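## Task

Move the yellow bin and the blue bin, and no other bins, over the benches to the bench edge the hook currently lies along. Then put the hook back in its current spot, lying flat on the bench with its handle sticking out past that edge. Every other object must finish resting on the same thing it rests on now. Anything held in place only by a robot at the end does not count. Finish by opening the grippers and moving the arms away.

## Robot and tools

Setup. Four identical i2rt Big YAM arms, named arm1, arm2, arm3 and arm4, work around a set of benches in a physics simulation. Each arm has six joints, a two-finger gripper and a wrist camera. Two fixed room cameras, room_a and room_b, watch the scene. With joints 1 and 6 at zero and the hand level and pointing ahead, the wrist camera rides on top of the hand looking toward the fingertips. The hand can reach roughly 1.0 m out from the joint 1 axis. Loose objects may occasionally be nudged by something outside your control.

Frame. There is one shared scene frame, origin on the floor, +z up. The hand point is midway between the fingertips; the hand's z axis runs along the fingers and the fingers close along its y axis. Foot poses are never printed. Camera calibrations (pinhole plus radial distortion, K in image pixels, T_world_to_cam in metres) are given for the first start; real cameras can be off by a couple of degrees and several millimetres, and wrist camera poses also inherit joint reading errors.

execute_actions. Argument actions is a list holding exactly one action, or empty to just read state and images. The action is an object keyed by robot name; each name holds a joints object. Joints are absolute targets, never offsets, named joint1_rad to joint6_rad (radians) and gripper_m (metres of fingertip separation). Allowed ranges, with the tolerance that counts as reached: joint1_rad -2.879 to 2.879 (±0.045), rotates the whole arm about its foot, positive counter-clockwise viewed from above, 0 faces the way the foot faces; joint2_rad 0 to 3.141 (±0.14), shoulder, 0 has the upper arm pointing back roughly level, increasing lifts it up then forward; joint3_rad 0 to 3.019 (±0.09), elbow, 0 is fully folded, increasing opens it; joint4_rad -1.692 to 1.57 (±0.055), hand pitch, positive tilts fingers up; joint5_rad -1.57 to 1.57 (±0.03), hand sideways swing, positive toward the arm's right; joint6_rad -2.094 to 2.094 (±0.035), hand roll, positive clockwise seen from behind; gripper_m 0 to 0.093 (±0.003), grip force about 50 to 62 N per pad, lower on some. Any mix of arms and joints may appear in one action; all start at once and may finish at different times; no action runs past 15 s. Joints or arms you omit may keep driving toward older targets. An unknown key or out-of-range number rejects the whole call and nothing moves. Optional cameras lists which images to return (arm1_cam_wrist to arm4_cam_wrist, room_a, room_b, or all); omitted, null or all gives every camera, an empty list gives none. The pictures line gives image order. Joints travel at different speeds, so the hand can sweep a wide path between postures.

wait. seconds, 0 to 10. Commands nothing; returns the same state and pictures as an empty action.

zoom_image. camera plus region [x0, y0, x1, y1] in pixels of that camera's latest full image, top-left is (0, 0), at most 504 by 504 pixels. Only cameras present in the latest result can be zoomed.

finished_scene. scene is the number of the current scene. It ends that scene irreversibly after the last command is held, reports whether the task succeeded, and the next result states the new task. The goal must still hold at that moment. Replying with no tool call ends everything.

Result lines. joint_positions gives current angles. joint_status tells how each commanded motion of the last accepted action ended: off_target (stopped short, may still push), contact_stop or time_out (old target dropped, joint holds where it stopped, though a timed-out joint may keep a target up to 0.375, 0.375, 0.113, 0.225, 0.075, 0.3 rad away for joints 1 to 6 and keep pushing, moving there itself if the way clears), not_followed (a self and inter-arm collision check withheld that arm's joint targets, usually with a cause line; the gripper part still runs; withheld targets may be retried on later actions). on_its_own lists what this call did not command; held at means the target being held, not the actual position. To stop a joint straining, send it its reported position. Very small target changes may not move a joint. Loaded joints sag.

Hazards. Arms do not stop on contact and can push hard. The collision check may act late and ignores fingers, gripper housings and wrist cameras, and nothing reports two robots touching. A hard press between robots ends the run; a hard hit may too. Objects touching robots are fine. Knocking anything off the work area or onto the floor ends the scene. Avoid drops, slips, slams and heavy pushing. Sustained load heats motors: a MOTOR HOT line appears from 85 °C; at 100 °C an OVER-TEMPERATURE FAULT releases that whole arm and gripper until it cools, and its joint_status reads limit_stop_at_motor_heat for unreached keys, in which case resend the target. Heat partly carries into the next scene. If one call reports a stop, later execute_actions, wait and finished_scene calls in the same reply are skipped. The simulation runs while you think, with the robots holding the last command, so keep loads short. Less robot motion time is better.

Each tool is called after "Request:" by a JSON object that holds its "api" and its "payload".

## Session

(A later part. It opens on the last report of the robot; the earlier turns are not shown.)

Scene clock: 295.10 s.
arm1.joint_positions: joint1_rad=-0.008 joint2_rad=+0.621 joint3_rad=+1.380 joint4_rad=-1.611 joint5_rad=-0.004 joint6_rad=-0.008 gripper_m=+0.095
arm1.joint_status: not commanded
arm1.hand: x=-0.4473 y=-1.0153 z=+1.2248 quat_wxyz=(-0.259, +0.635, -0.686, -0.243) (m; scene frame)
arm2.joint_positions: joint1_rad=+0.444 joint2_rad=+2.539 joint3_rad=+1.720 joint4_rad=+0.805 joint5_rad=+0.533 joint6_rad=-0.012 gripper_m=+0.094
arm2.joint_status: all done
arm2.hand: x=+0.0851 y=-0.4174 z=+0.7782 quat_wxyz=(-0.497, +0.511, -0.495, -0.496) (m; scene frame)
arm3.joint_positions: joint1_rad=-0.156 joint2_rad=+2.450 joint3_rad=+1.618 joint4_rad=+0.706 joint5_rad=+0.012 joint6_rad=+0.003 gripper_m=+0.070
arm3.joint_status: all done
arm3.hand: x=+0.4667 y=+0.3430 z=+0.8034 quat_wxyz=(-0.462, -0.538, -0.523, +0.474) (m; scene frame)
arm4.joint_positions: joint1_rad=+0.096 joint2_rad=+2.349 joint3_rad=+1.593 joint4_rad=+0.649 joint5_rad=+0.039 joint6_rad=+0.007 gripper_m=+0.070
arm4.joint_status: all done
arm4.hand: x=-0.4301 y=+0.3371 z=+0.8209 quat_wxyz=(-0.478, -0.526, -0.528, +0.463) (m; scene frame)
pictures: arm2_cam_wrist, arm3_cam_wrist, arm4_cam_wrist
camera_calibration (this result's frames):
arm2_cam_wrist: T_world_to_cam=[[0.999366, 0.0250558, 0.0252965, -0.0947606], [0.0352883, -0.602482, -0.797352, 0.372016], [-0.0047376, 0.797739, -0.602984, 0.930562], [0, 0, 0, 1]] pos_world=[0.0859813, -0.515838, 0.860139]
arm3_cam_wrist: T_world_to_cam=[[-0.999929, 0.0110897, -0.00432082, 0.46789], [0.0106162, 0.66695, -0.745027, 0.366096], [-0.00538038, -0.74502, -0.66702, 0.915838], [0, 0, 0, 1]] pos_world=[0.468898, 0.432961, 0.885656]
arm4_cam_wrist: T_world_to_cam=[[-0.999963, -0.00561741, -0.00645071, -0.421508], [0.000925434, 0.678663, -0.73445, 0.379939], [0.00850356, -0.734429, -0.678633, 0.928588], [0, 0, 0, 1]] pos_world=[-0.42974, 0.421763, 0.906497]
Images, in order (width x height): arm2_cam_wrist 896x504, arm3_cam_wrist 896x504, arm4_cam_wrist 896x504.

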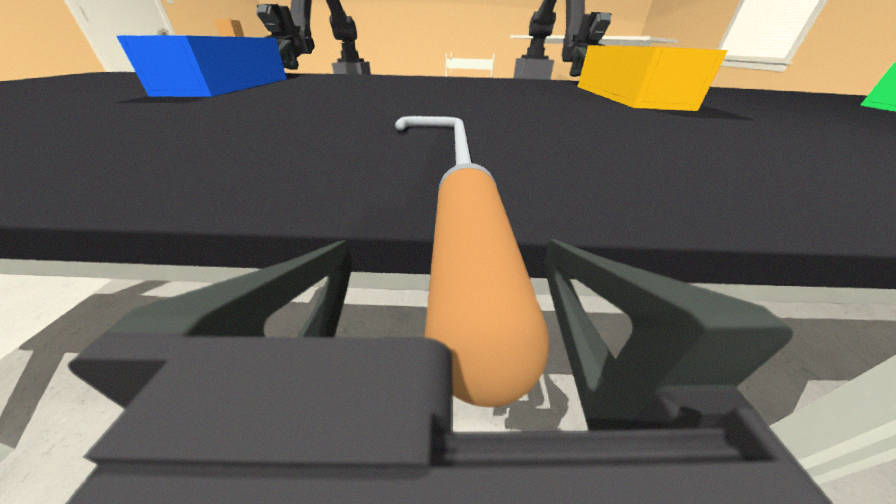

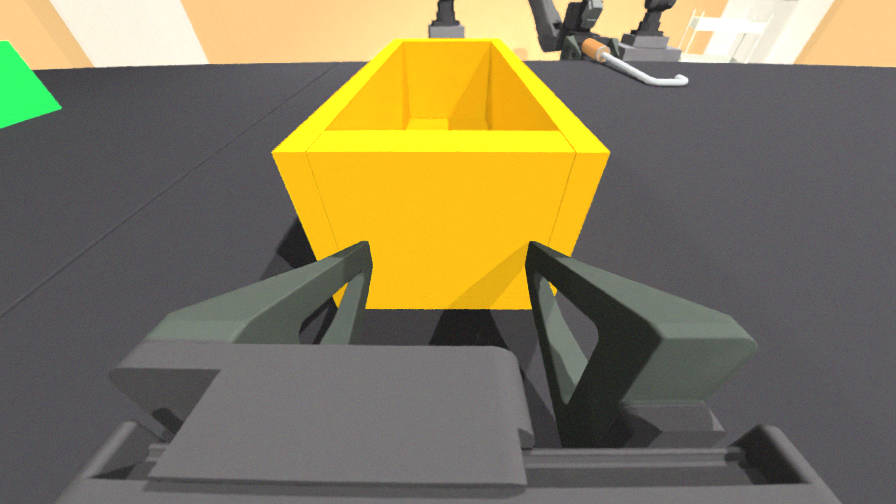

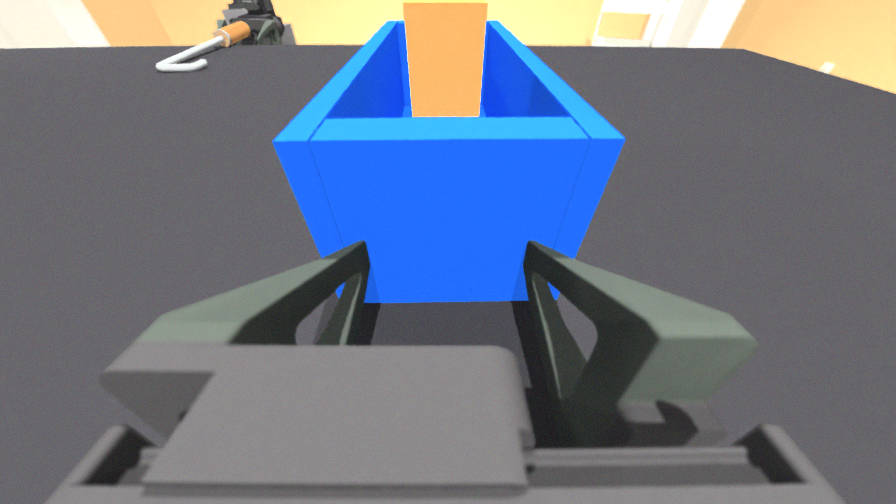

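Request:
{"api": "execute_actions", "payload": {"actions": [{"arm2":{"joints":{"joint1_rad":0.424,"joint3_rad":1.785}},"arm3":{"joints":{"joint2_rad":2.61,"joint3_rad":2.012,"joint4_rad":0.512}},"arm4":{"joints":{"joint1_rad":0.085,"joint2_rad":2.512,"joint3_rad":1.98,"joint4_rad":0.478}}}], "cameras": ["arm2_cam_wrist","arm3_cam_wrist","arm4_cam_wrist"]}}

Scene clock: 304.47 s.
arm1.joint_positions: joint1_rad=-0.008 joint2_rad=+0.621 joint3_rad=+1.380 joint4_rad=-1.611 joint5_rad=-0.004 joint6_rad=-0.008 gripper_m=+0.095
arm1.joint_status: not commanded
arm1.hand: x=-0.4473 y=-1.0153 z=+1.2248 quat_wxyz=(-0.259, +0.635, -0.686, -0.243) (m; scene frame)
arm2.joint_positions: joint1_rad=+0.433 joint2_rad=+2.539 joint3_rad=+1.741 joint4_rad=+0.805 joint5_rad=+0.533 joint6_rad=-0.012 gripper_m=+0.094
arm2.joint_status: all done
arm2.hand: x=+0.0910 y=-0.4082 z=+0.7885 quat_wxyz=(-0.502, +0.501, -0.496, -0.501) (m; scene frame)
arm3.joint_positions: joint1_rad=-0.156 joint2_rad=+2.601 joint3_rad=+1.958 joint4_rad=+0.527 joint5_rad=+0.012 joint6_rad=+0.003 gripper_m=+0.070
arm3.joint_status: all done
arm3.hand: x=+0.4656 y=+0.2697 z=+0.8066 quat_wxyz=(-0.464, -0.536, -0.520, +0.476) (m; scene frame)
arm4.joint_positions: joint1_rad=+0.096 joint2_rad=+2.503 joint3_rad=+1.929 joint4_rad=+0.485 joint5_rad=+0.039 joint6_rad=+0.008 gripper_m=+0.070
arm4.joint_status: all done
arm4.hand: x=-0.4261 y=+0.2637 z=+0.8289 quat_wxyz=(-0.483, -0.522, -0.524, +0.468) (m; scene frame)
pictures: arm2_cam_wrist, arm3_cam_wrist, arm4_cam_wrist
camera_calibration (this result's frames):
arm2_cam_wrist: T_world_to_cam=[[0.999806, 0.013199, 0.0146202, -0.097608], [0.0195874, -0.588133, -0.808527, 0.401759], [-0.00207315, 0.808656, -0.588278, 0.92204], [0, 0, 0, 1]] pos_world=[0.0916312, -0.508038, 0.868676]
arm3_cam_wrist: T_world_to_cam=[[-0.99993, 0.0110414, -0.0042832, 0.467612], [0.0105021, 0.659529, -0.751606, 0.424757], [-0.00547386, -0.751598, -0.659598, 0.859124], [0, 0, 0, 1]] pos_world=[0.467821, 0.360414, 0.88793]
arm4_cam_wrist: T_world_to_cam=[[-0.999955, -0.00551054, -0.0077443, -0.416823], [0.00211776, 0.665128, -0.746727, 0.449896], [0.00926582, -0.746709, -0.665086, 0.872295], [0, 0, 0, 1]] pos_world=[-0.42584, 0.349815, 0.912873]
Images, in order (width x height): arm2_cam_wrist 896x504, arm3_cam_wrist 896x504, arm4_cam_wrist 896x504.

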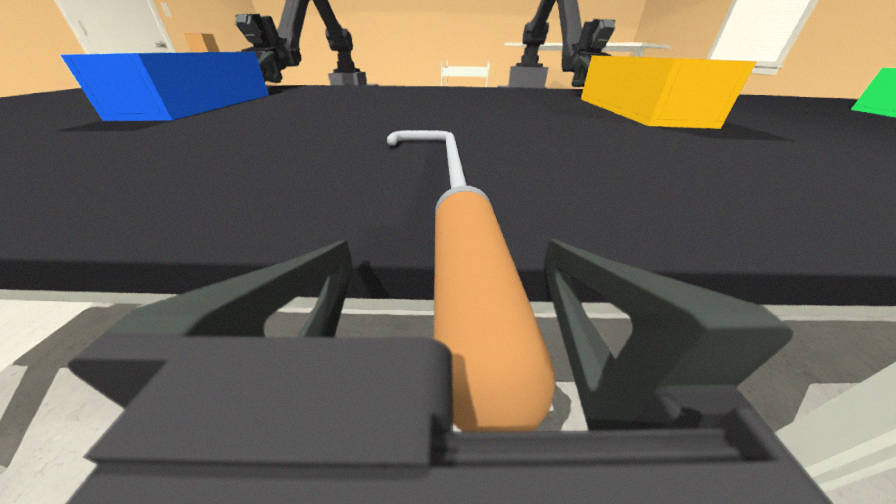

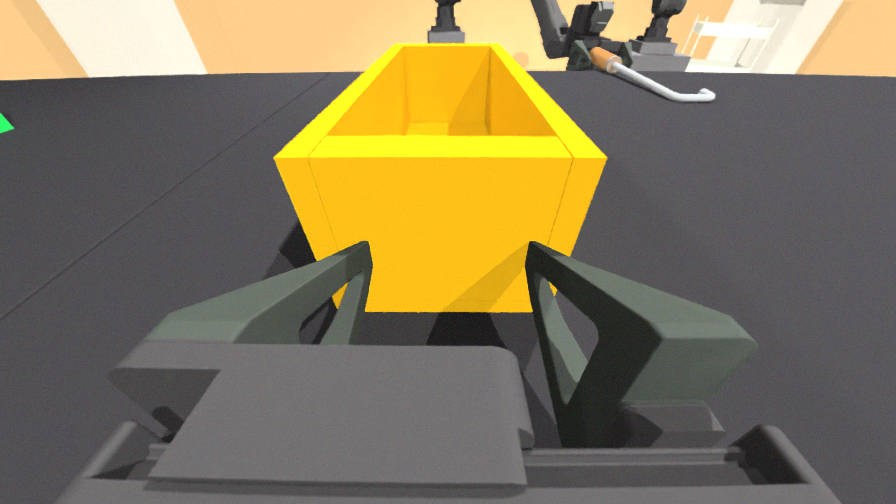

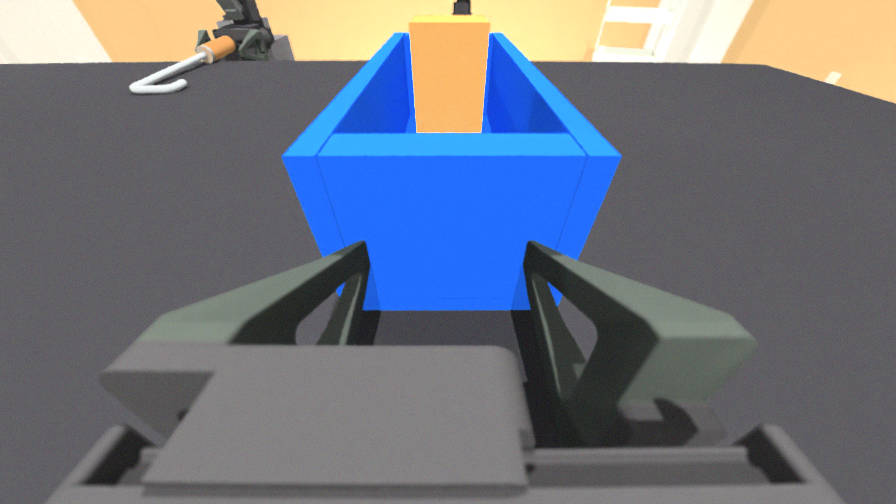

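Request:
{"api": "execute_actions", "payload": {"actions": [{"arm2":{"joints":{"gripper_m":0.0}},"arm3":{"joints":{"joint2_rad":2.756,"joint3_rad":2.328,"joint4_rad":0.345}},"arm4":{"joints":{"joint2_rad":2.658,"joint3_rad":2.285,"joint4_rad":0.322}}}], "cameras": ["arm2_cam_wrist","arm3_cam_wrist","arm4_cam_wrist"]}}

Scene clock: 310.70 s.
arm1.joint_positions: joint1_rad=-0.008 joint2_rad=+0.621 joint3_rad=+1.380 joint4_rad=-1.611 joint5_rad=-0.004 joint6_rad=-0.008 gripper_m=+0.095
arm1.joint_status: not commanded
arm1.hand: x=-0.4473 y=-1.0153 z=+1.2248 quat_wxyz=(-0.259, +0.635, -0.686, -0.243) (m; scene frame)
arm2.joint_positions: joint1_rad=+0.430 joint2_rad=+2.539 joint3_rad=+1.744 joint4_rad=+0.805 joint5_rad=+0.532 joint6_rad=-0.010 gripper_m=+0.030
arm2.joint_status: gripper_m off_target (ended at +0.030, target +0.000)
arm2.hand: x=+0.0925 y=-0.4066 z=+0.7897 quat_wxyz=(-0.502, +0.499, -0.497, -0.502) (m; scene frame)
arm3.joint_positions: joint1_rad=-0.156 joint2_rad=+2.747 joint3_rad=+2.268 joint4_rad=+0.360 joint5_rad=+0.012 joint6_rad=+0.003 gripper_m=+0.070
arm3.joint_status: all done
arm3.hand: x=+0.4649 y=+0.2203 z=+0.8058 quat_wxyz=(-0.464, -0.536, -0.521, +0.476) (m; scene frame)
arm4.joint_positions: joint1_rad=+0.096 joint2_rad=+2.646 joint3_rad=+2.229 joint4_rad=+0.330 joint5_rad=+0.039 joint6_rad=+0.008 gripper_m=+0.070
arm4.joint_status: all done
arm4.hand: x=-0.4234 y=+0.2142 z=+0.8314 quat_wxyz=(-0.484, -0.522, -0.523, +0.469) (m; scene frame)
pictures: arm2_cam_wrist, arm3_cam_wrist, arm4_cam_wrist
camera_calibration (this result's frames):
arm2_cam_wrist: T_world_to_cam=[[0.999869, 0.0120419, 0.0108181, -0.0965886], [0.0158254, -0.586565, -0.809748, 0.405603], [-0.00340539, 0.809813, -0.586678, 0.920799], [0, 0, 0, 1]] pos_world=[0.0932928, -0.506599, 0.869694]
arm3_cam_wrist: T_world_to_cam=[[-0.999932, 0.0110059, -0.00391168, 0.467129], [0.0102104, 0.660969, -0.750344, 0.455563], [-0.00567274, -0.750332, -0.661036, 0.822511], [0, 0, 0, 1]] pos_world=[0.467112, 0.310903, 0.887366]
arm4_cam_wrist: T_world_to_cam=[[-0.999954, -0.00550264, -0.00787777, -0.414248], [0.0022476, 0.663135, -0.748497, 0.486606], [0.00934273, -0.74848, -0.663092, 0.835809], [0, 0, 0, 1]] pos_world=[-0.423131, 0.300622, 0.915178]
Images, in order (width x height): arm2_cam_wrist 896x504, arm3_cam_wrist 896x504, arm4_cam_wrist 896x504.

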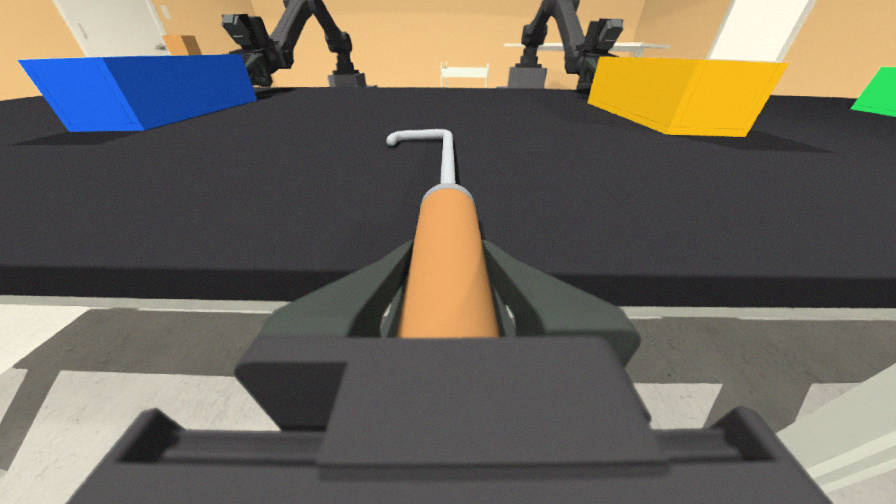

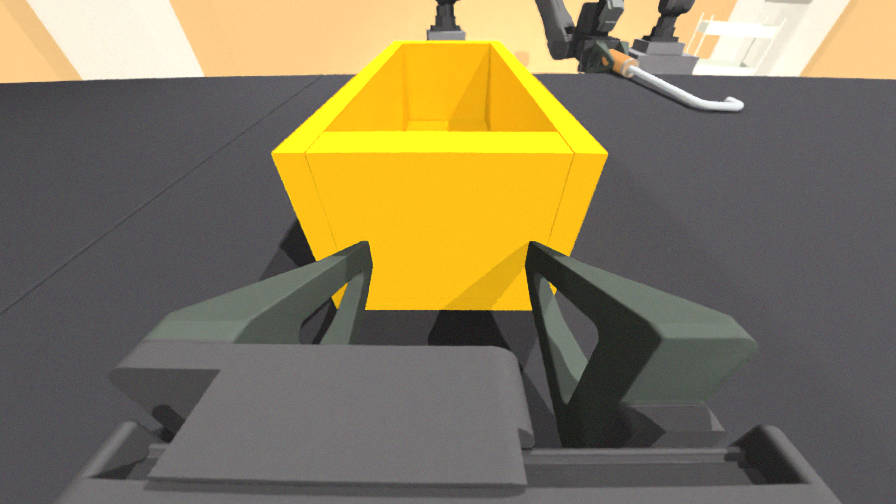

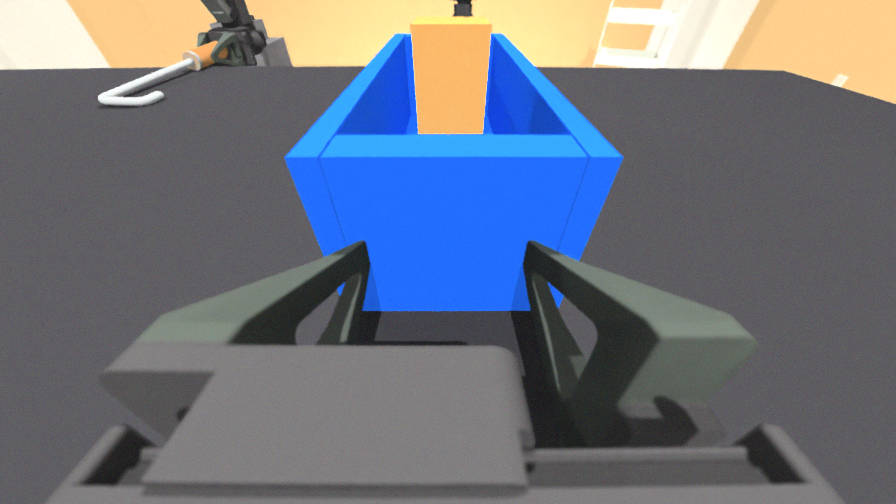

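Request:
{"api": "execute_actions", "payload": {"actions": [{"arm2":{"joints":{"joint1_rad":-0.112,"joint2_rad":2.09,"joint3_rad":1.39,"joint4_rad":0.74,"joint5_rad":0.0}},"arm3":{"joints":{"joint2_rad":2.862,"joint3_rad":2.555,"joint4_rad":0.228}},"arm4":{"joints":{"joint2_rad":2.755,"joint3_rad":2.493,"joint4_rad":0.207}}}], "cameras": ["arm2_cam_wrist","arm3_cam_wrist","arm4_cam_wrist","room_b"]}}

Scene clock: 336.50 s.
arm1.joint_positions: joint1_rad=-0.008 joint2_rad=+0.621 joint3_rad=+1.380 joint4_rad=-1.611 joint5_rad=-0.004 joint6_rad=-0.008 gripper_m=+0.095
arm1.joint_status: not commanded
arm1.hand: x=-0.4473 y=-1.0153 z=+1.2248 quat_wxyz=(-0.259, +0.635, -0.686, -0.243) (m; scene frame)
arm2.joint_positions: joint1_rad=-0.106 joint2_rad=+2.118 joint3_rad=+1.384 joint4_rad=+0.733 joint5_rad=-0.001 joint6_rad=-0.003 gripper_m=+0.030
arm2.joint_status: all done
arm2.hand: x=+0.4583 y=-0.3865 z=+0.9332 quat_wxyz=(-0.500, +0.500, -0.500, -0.499) (m; scene frame)
arm3.joint_positions: joint1_rad=-0.156 joint2_rad=+2.856 joint3_rad=+2.491 joint4_rad=+0.243 joint5_rad=+0.012 joint6_rad=+0.003 gripper_m=+0.070
arm3.joint_status: all done
arm3.hand: x=+0.4645 y=+0.1958 z=+0.8035 quat_wxyz=(-0.463, -0.537, -0.522, +0.475) (m; scene frame)
arm4.joint_positions: joint1_rad=+0.096 joint2_rad=+2.741 joint3_rad=+2.430 joint4_rad=+0.215 joint5_rad=+0.039 joint6_rad=+0.008 gripper_m=+0.070
arm4.joint_status: all done
arm4.hand: x=-0.4220 y=+0.1903 z=+0.8311 quat_wxyz=(-0.482, -0.524, -0.526, +0.466) (m; scene frame)
pictures: arm2_cam_wrist, arm3_cam_wrist, arm4_cam_wrist, room_b
camera_calibration (this result's frames):
arm2_cam_wrist: T_world_to_cam=[[0.999922, 0.00912767, 0.00857858, -0.463178], [0.0123229, -0.593892, -0.804451, 0.521539], [-0.00224801, 0.804493, -0.593958, 0.994157], [0, 0, 0, 1]] pos_world=[0.45895, -0.485827, 1.01401]
arm3_cam_wrist: T_world_to_cam=[[-0.999932, 0.0110214, -0.00392488, 0.467032], [0.0102499, 0.663541, -0.74807, 0.467642], [-0.00564043, -0.748059, -0.663609, 0.804189], [0, 0, 0, 1]] pos_world=[0.466743, 0.286134, 0.885329]
arm4_cam_wrist: T_world_to_cam=[[-0.999957, -0.0055325, -0.0074012, -0.41344], [0.00178482, 0.670232, -0.74215, 0.495473], [0.00906646, -0.742131, -0.670193, 0.822287], [0, 0, 0, 1]] pos_world=[-0.421762, 0.275876, 0.915746]
Images, in order (width x height): arm2_cam_wrist 896x504, arm3_cam_wrist 896x504, arm4_cam_wrist 896x504, room_b 896x504.

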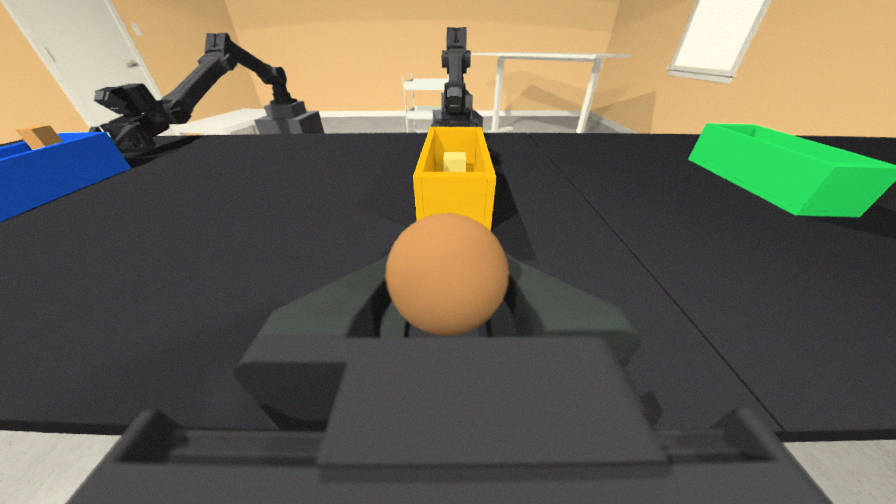

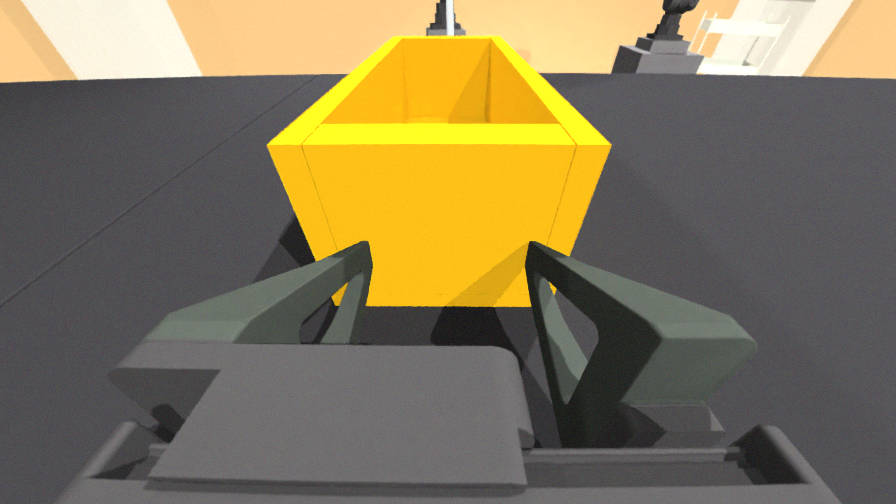

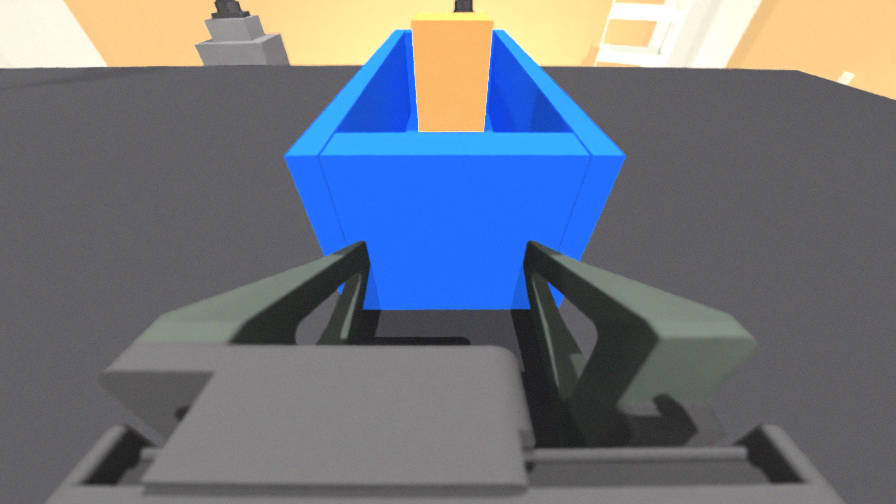

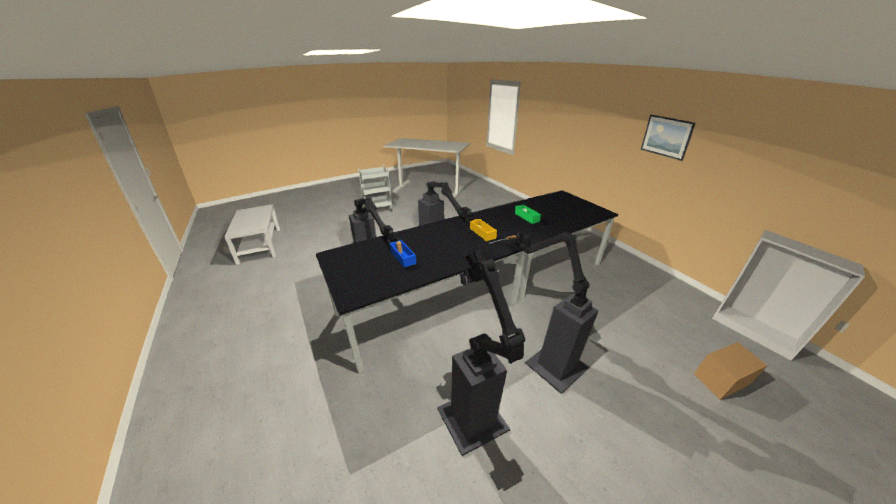

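Request:
{"api": "zoom_image", "payload": {"camera": "room_b", "region": [440, 200, 600, 290]}}

Request:
{"api": "zoom_image", "payload": {"camera": "arm3_cam_wrist", "region": [370, 0, 530, 90]}}

Region (440, 200, 600, 290) of room_b's 896x504 image, scaled by 3.150, with more detail than that image has; it fills the top 284 rows of this view, and the rest is white.

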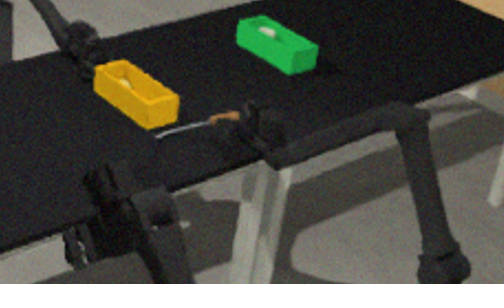

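Region (370, 0, 530, 90) of arm3_cam_wrist's 896x504 image, scaled by 3.150, with more detail than that image has; it fills the top 284 rows of this view, and the rest is white.

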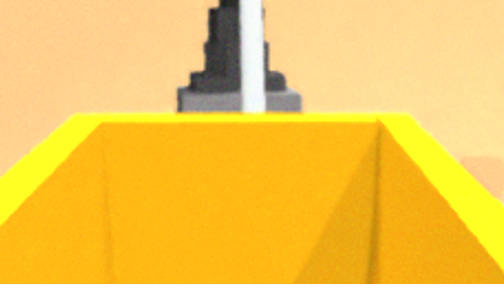

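Request:
{"api": "execute_actions", "payload": {"actions": [{"arm2":{"joints":{"joint2_rad":2.36,"joint3_rad":1.335,"joint4_rad":1.04}},"arm3":{"joints":{"joint2_rad":1.9,"joint3_rad":1.55,"joint4_rad":0.3}},"arm4":{"joints":{"joint2_rad":1.85,"joint3_rad":1.5,"joint4_rad":0.3}}}], "cameras": ["arm2_cam_wrist","arm3_cam_wrist","arm4_cam_wrist","room_b"]}}

Scene clock: 369.23 s.
arm1.joint_positions: joint1_rad=-0.008 joint2_rad=+0.621 joint3_rad=+1.380 joint4_rad=-1.611 joint5_rad=-0.004 joint6_rad=-0.008 gripper_m=+0.095
arm1.joint_status: not commanded
arm1.hand: x=-0.4473 y=-1.0153 z=+1.2248 quat_wxyz=(-0.259, +0.635, -0.686, -0.243) (m; scene frame)
arm2.joint_positions: joint1_rad=-0.106 joint2_rad=+2.363 joint3_rad=+1.332 joint4_rad=+1.020 joint5_rad=-0.001 joint6_rad=-0.001 gripper_m=+0.030
arm2.joint_status: all done
arm2.hand: x=+0.4578 y=-0.4115 z=+0.7884 quat_wxyz=(-0.497, +0.502, -0.503, -0.497) (m; scene frame)
arm3.joint_positions: joint1_rad=-0.156 joint2_rad=+1.901 joint3_rad=+1.542 joint4_rad=+0.289 joint5_rad=+0.012 joint6_rad=+0.003 gripper_m=+0.070
arm3.joint_status: all done
arm3.hand: x=+0.4676 y=+0.3894 z=+1.1121 quat_wxyz=(-0.476, -0.525, -0.510, +0.488) (m; scene frame)
arm4.joint_positions: joint1_rad=+0.096 joint2_rad=+1.854 joint3_rad=+1.499 joint4_rad=+0.298 joint5_rad=+0.039 joint6_rad=+0.008 gripper_m=+0.070
arm4.joint_status: all done
arm4.hand: x=-0.4363 y=+0.3972 z=+1.0857 quat_wxyz=(-0.492, -0.515, -0.516, +0.476) (m; scene frame)
pictures: arm2_cam_wrist, arm3_cam_wrist, arm4_cam_wrist, room_b
camera_calibration (this result's frames):
arm2_cam_wrist: T_world_to_cam=[[0.999933, 0.00922141, 0.00694205, -0.45995], [0.0110941, -0.60184, -0.798539, 0.382919], [-0.00318565, 0.798563, -0.601903, 0.932512], [0, 0, 0, 1]] pos_world=[0.458642, -0.509972, 0.87025]
arm3_cam_wrist: T_world_to_cam=[[-0.999935, 0.0107982, -0.00372452, 0.469029], [0.00965478, 0.624754, -0.780762, 0.621751], [-0.00610388, -0.780747, -0.624817, 1.12367], [0, 0, 0, 1]] pos_world=[0.469854, 0.483794, 1.18927]
arm4_cam_wrist: T_world_to_cam=[[-0.999941, -0.00543868, -0.00936616, -0.422547], [0.00370804, 0.640608, -0.767859, 0.586255], [0.0101762, -0.767849, -0.640551, 1.12504], [0, 0, 0, 1]] pos_world=[-0.436145, 0.486005, 1.16685]
Images, in order (width x height): arm2_cam_wrist 896x504, arm3_cam_wrist 896x504, arm4_cam_wrist 896x504, room_b 896x504.

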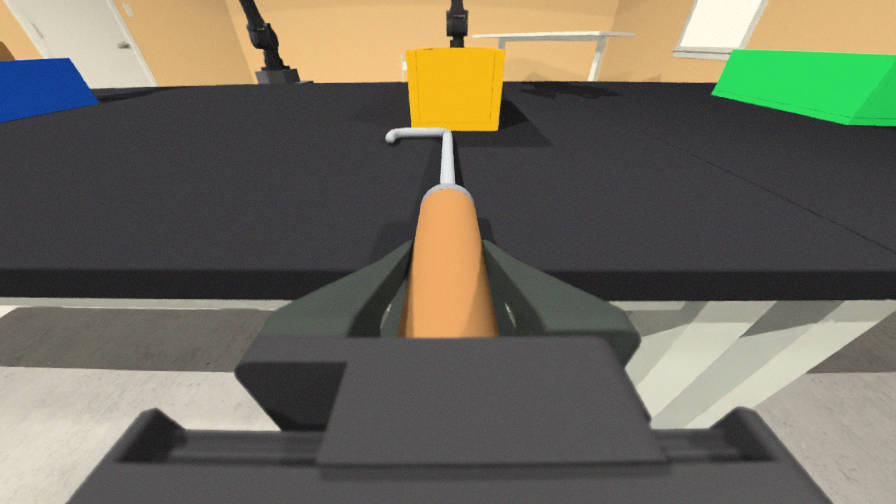

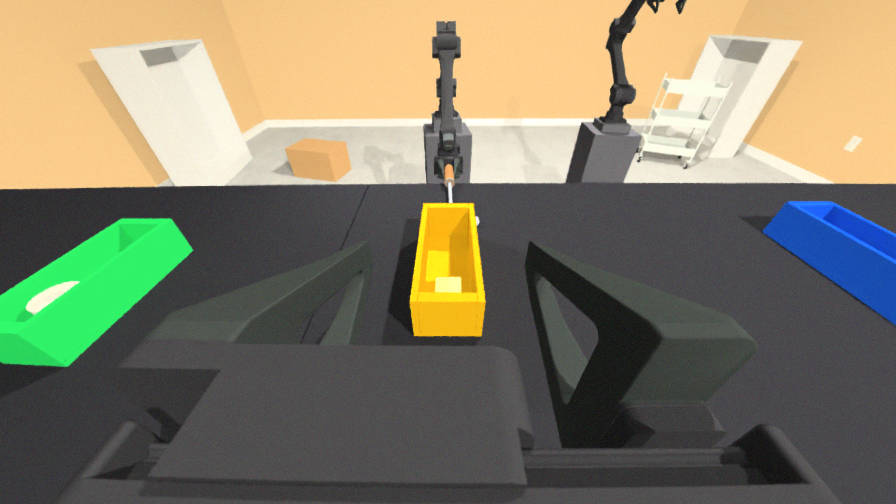

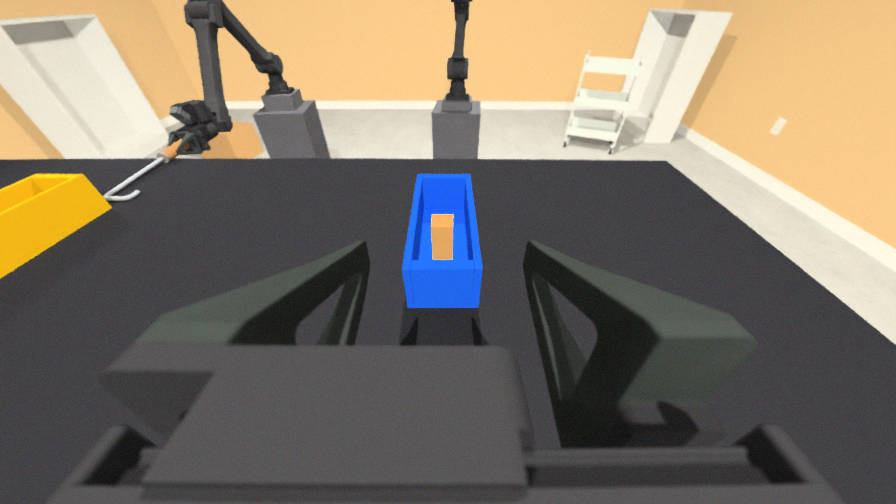

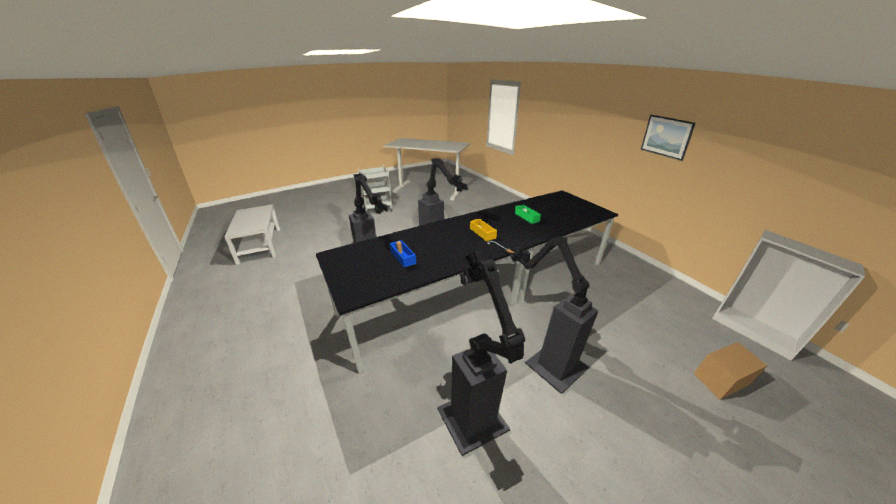

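Request:
{"api": "execute_actions", "payload": {"actions": [{"arm2":{"joints":{"joint2_rad":2.215,"joint3_rad":1.30,"joint4_rad":0.92,"joint6_rad":-1.57}}}], "cameras": ["arm2_cam_wrist","arm3_cam_wrist","arm4_cam_wrist"]}}

Scene clock: 379.57 s.
arm1.joint_positions: joint1_rad=-0.008 joint2_rad=+0.621 joint3_rad=+1.380 joint4_rad=-1.611 joint5_rad=-0.004 joint6_rad=-0.008 gripper_m=+0.095
arm1.joint_status: not commanded
arm1.hand: x=-0.4473 y=-1.0153 z=+1.2248 quat_wxyz=(-0.259, +0.635, -0.686, -0.243) (m; scene frame)
arm2.joint_positions: joint1_rad=-0.106 joint2_rad=+2.234 joint3_rad=+1.294 joint4_rad=+0.921 joint5_rad=-0.004 joint6_rad=-1.539 gripper_m=+0.030
arm2.joint_status: all done
arm2.hand: x=+0.4576 y=-0.4130 z=+0.8452 quat_wxyz=(-0.701, +0.713, -0.012, -0.013) (m; scene frame)
arm3.joint_positions: joint1_rad=-0.156 joint2_rad=+1.901 joint3_rad=+1.542 joint4_rad=+0.289 joint5_rad=+0.012 joint6_rad=+0.003 gripper_m=+0.070
arm3.joint_status: not commanded
arm3.hand: x=+0.4676 y=+0.3894 z=+1.1121 quat_wxyz=(-0.476, -0.525, -0.510, +0.488) (m; scene frame)
arm4.joint_positions: joint1_rad=+0.096 joint2_rad=+1.854 joint3_rad=+1.499 joint4_rad=+0.298 joint5_rad=+0.039 joint6_rad=+0.008 gripper_m=+0.070
arm4.joint_status: not commanded
arm4.hand: x=-0.4363 y=+0.3972 z=+1.0857 quat_wxyz=(-0.492, -0.515, -0.516, +0.476) (m; scene frame)
pictures: arm2_cam_wrist, arm3_cam_wrist, arm4_cam_wrist
camera_calibration (this result's frames):
arm2_cam_wrist: T_world_to_cam=[[0.0260145, 0.0278655, 0.999273, -0.845429], [0.806259, -0.591545, -0.004494, -0.603408], [0.59099, 0.80579, -0.0378555, 0.22233], [0, 0, 0, 1]] pos_world=[0.377102, -0.512536, 0.850519]
arm3_cam_wrist: T_world_to_cam=[[-0.999935, 0.0107982, -0.00372452, 0.469029], [0.00965478, 0.624754, -0.780762, 0.621751], [-0.00610388, -0.780747, -0.624817, 1.12367], [0, 0, 0, 1]] pos_world=[0.469854, 0.483794, 1.18927]
arm4_cam_wrist: T_world_to_cam=[[-0.999941, -0.00543868, -0.00936616, -0.422547], [0.00370804, 0.640608, -0.767859, 0.586255], [0.0101762, -0.767849, -0.640551, 1.12504], [0, 0, 0, 1]] pos_world=[-0.436145, 0.486005, 1.16685]
Images, in order (width x height): arm2_cam_wrist 896x504, arm3_cam_wrist 896x504, arm4_cam_wrist 896x504.

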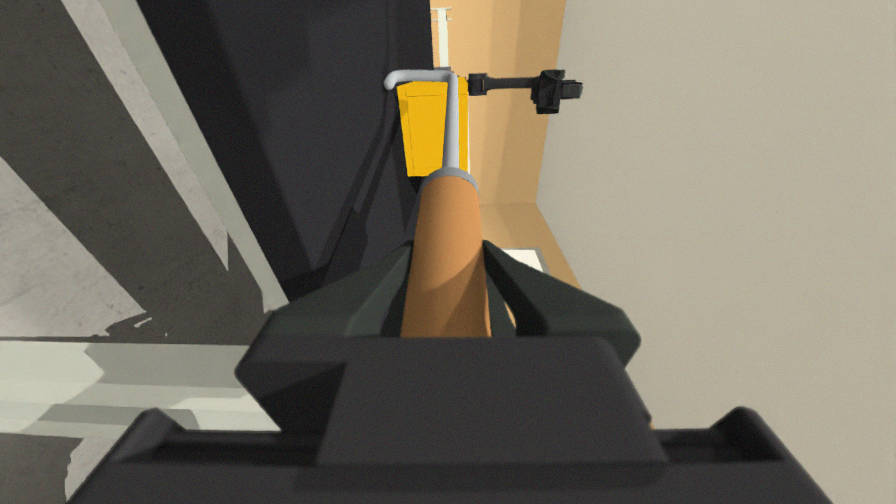

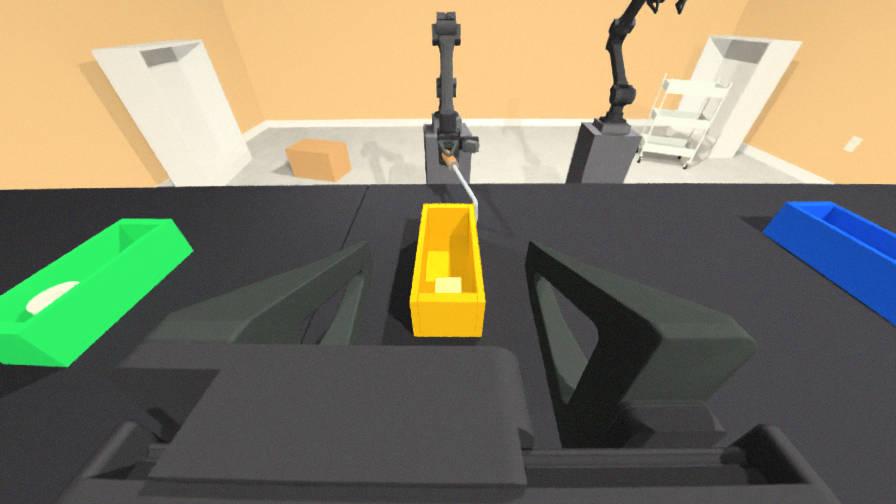

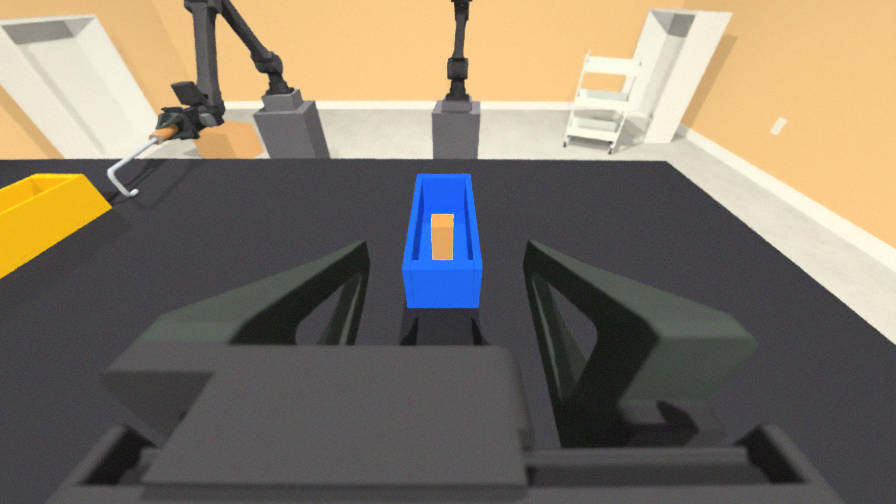

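Request:
{"api": "execute_actions", "payload": {"actions": [{"arm2":{"joints":{"joint2_rad":2.055,"joint3_rad":1.39,"joint4_rad":0.715,"joint5_rad":0.14}}}], "cameras": ["arm2_cam_wrist","arm3_cam_wrist","arm4_cam_wrist"]}}

Scene clock: 392.13 s.
arm1.joint_positions: joint1_rad=-0.008 joint2_rad=+0.621 joint3_rad=+1.380 joint4_rad=-1.611 joint5_rad=-0.004 joint6_rad=-0.008 gripper_m=+0.095
arm1.joint_status: not commanded
arm1.hand: x=-0.4473 y=-1.0153 z=+1.2248 quat_wxyz=(-0.259, +0.635, -0.686, -0.243) (m; scene frame)
arm2.joint_positions: joint1_rad=-0.113 joint2_rad=+2.104 joint3_rad=+1.322 joint4_rad=+0.703 joint5_rad=+0.141 joint6_rad=-1.566 gripper_m=+0.030
arm2.joint_status: all done
arm2.hand: x=+0.4876 y=-0.4058 z=+0.9039 quat_wxyz=(-0.676, +0.733, -0.053, +0.052) (m; scene frame)
arm3.joint_positions: joint1_rad=-0.156 joint2_rad=+1.901 joint3_rad=+1.542 joint4_rad=+0.289 joint5_rad=+0.012 joint6_rad=+0.003 gripper_m=+0.070
arm3.joint_status: not commanded
arm3.hand: x=+0.4676 y=+0.3894 z=+1.1121 quat_wxyz=(-0.476, -0.525, -0.510, +0.488) (m; scene frame)
arm4.joint_positions: joint1_rad=+0.096 joint2_rad=+1.854 joint3_rad=+1.499 joint4_rad=+0.298 joint5_rad=+0.039 joint6_rad=+0.008 gripper_m=+0.070
arm4.joint_status: not commanded
arm4.hand: x=-0.4363 y=+0.3972 z=+1.0857 quat_wxyz=(-0.492, -0.515, -0.516, +0.476) (m; scene frame)
pictures: arm2_cam_wrist, arm3_cam_wrist, arm4_cam_wrist
camera_calibration (this result's frames):
arm2_cam_wrist: T_world_to_cam=[[0.000684905, 0.0900149, 0.99594, -0.864481], [0.708335, -0.703054, 0.0630562, -0.681667], [0.705876, 0.705416, -0.0642422, 0.128078], [0, 0, 0, 1]] pos_world=[0.393033, -0.491781, 0.912183]
arm3_cam_wrist: T_world_to_cam=[[-0.999935, 0.0107982, -0.00372452, 0.469029], [0.00965478, 0.624754, -0.780762, 0.621751], [-0.00610388, -0.780747, -0.624817, 1.12367], [0, 0, 0, 1]] pos_world=[0.469854, 0.483794, 1.18927]
arm4_cam_wrist: T_world_to_cam=[[-0.999941, -0.00543868, -0.00936616, -0.422547], [0.00370804, 0.640608, -0.767859, 0.586255], [0.0101762, -0.767849, -0.640551, 1.12504], [0, 0, 0, 1]] pos_world=[-0.436145, 0.486005, 1.16685]
Images, in order (width x height): arm2_cam_wrist 896x504, arm3_cam_wrist 896x504, arm4_cam_wrist 896x504.

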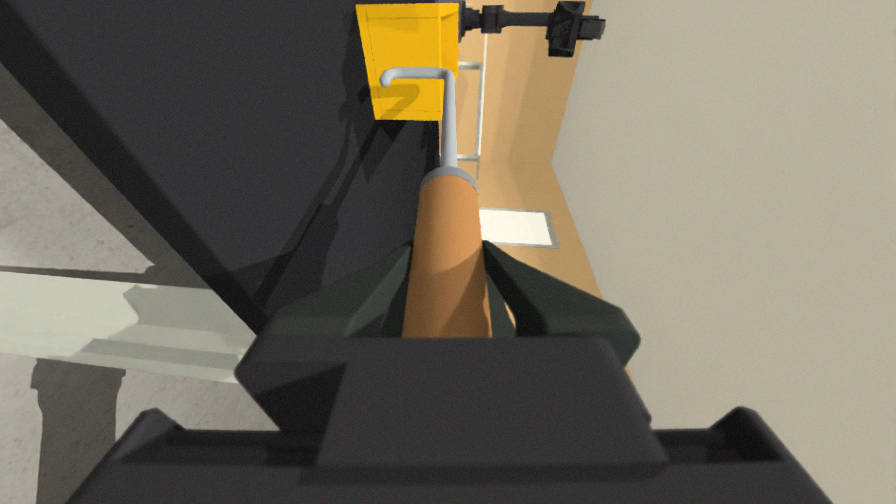

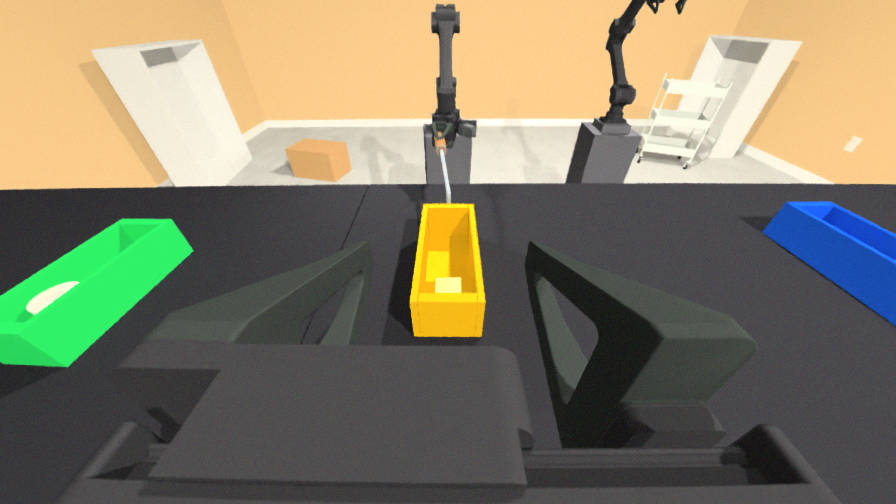

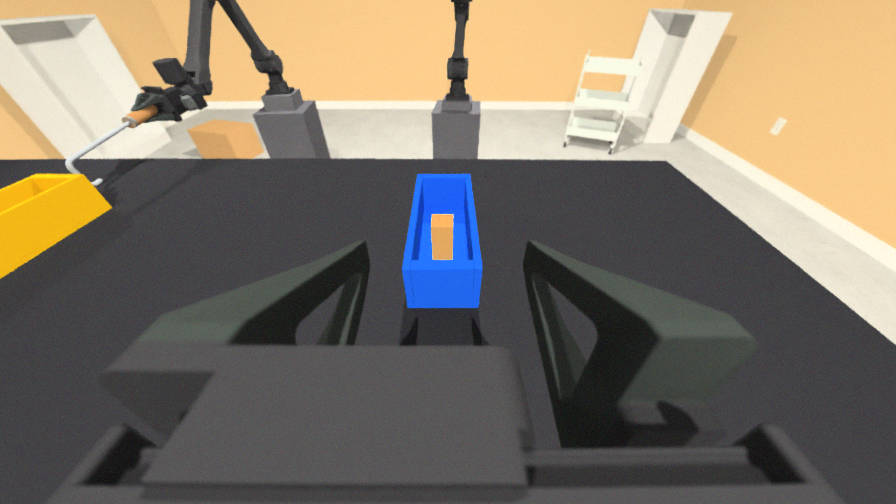

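Request:
{"api": "execute_actions", "payload": {"actions": [{"arm2":{"joints":{"joint2_rad":2.01,"joint3_rad":1.42,"joint4_rad":0.79}}}], "cameras": ["arm2_cam_wrist","arm3_cam_wrist"]}}

Scene clock: 400.50 s.
arm1.joint_positions: joint1_rad=-0.008 joint2_rad=+0.621 joint3_rad=+1.380 joint4_rad=-1.611 joint5_rad=-0.004 joint6_rad=-0.008 gripper_m=+0.095
arm1.joint_status: not commanded
arm1.hand: x=-0.4473 y=-1.0153 z=+1.2248 quat_wxyz=(-0.259, +0.635, -0.686, -0.243) (m; scene frame)
arm2.joint_positions: joint1_rad=-0.113 joint2_rad=+2.074 joint3_rad=+1.342 joint4_rad=+0.727 joint5_rad=+0.141 joint6_rad=-1.568 gripper_m=+0.030
arm2.joint_status: joint4_rad time_out (moved +0.024 of +0.087); the others done
arm2.on_its_own: joint4_rad reads +0.727 and still pushes toward +0.790 since a time_out
arm2.hand: x=+0.4878 y=-0.4008 z=+0.9433 quat_wxyz=(-0.703, +0.707, -0.055, +0.051) (m; scene frame)
arm3.joint_positions: joint1_rad=-0.156 joint2_rad=+1.901 joint3_rad=+1.542 joint4_rad=+0.289 joint5_rad=+0.012 joint6_rad=+0.003 gripper_m=+0.070
arm3.joint_status: not commanded
arm3.hand: x=+0.4676 y=+0.3894 z=+1.1121 quat_wxyz=(-0.476, -0.525, -0.510, +0.488) (m; scene frame)
arm4.joint_positions: joint1_rad=+0.096 joint2_rad=+1.854 joint3_rad=+1.499 joint4_rad=+0.298 joint5_rad=+0.039 joint6_rad=+0.008 gripper_m=+0.070
arm4.joint_status: not commanded
arm4.hand: x=-0.4363 y=+0.3972 z=+1.0857 quat_wxyz=(-0.492, -0.515, -0.516, +0.476) (m; scene frame)
pictures: arm2_cam_wrist, arm3_cam_wrist
camera_calibration (this result's frames):
arm2_cam_wrist: T_world_to_cam=[[-0.0010658, 0.0159216, 0.999873, -0.936771], [0.708164, -0.705946, 0.0119961, -0.633645], [0.706047, 0.708086, -0.0105227, 0.0772846], [0, 0, 0, 1]] pos_world=[0.393159, -0.487128, 0.945066]
arm3_cam_wrist: T_world_to_cam=[[-0.999935, 0.0107982, -0.00372452, 0.469029], [0.00965478, 0.624754, -0.780762, 0.621751], [-0.00610388, -0.780747, -0.624817, 1.12367], [0, 0, 0, 1]] pos_world=[0.469854, 0.483794, 1.18927]
Images, in order (width x height): arm2_cam_wrist 896x504, arm3_cam_wrist 896x504.

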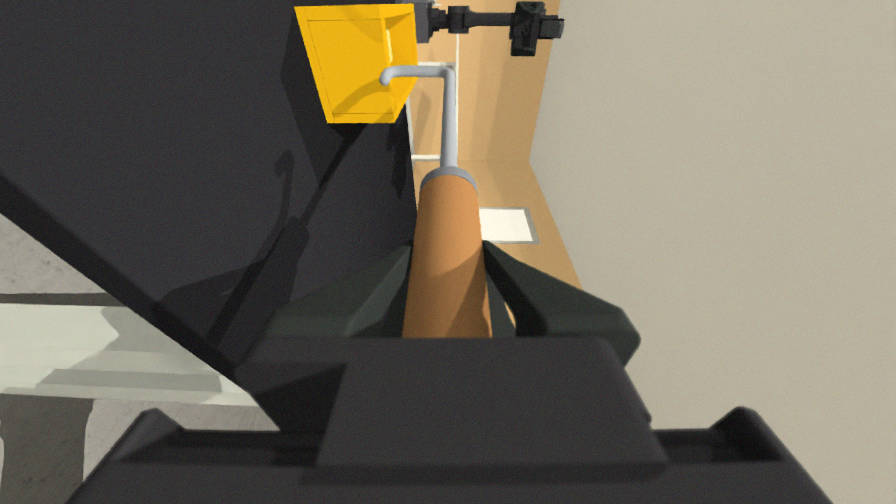

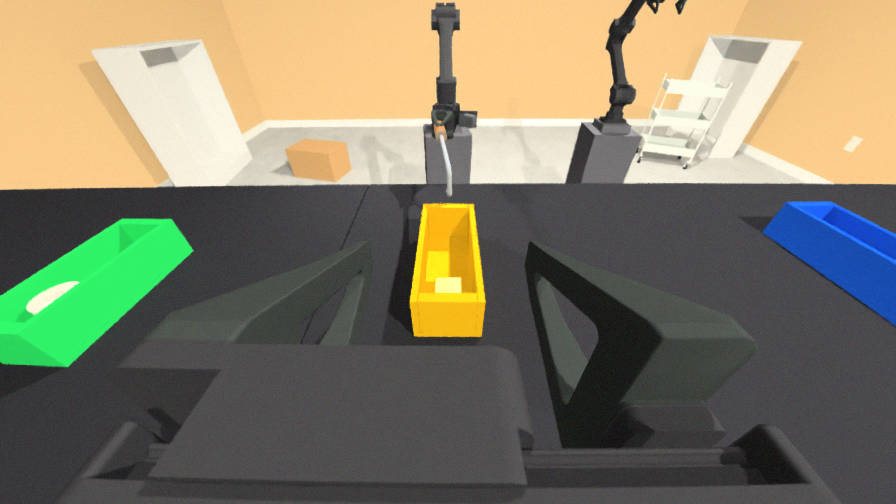

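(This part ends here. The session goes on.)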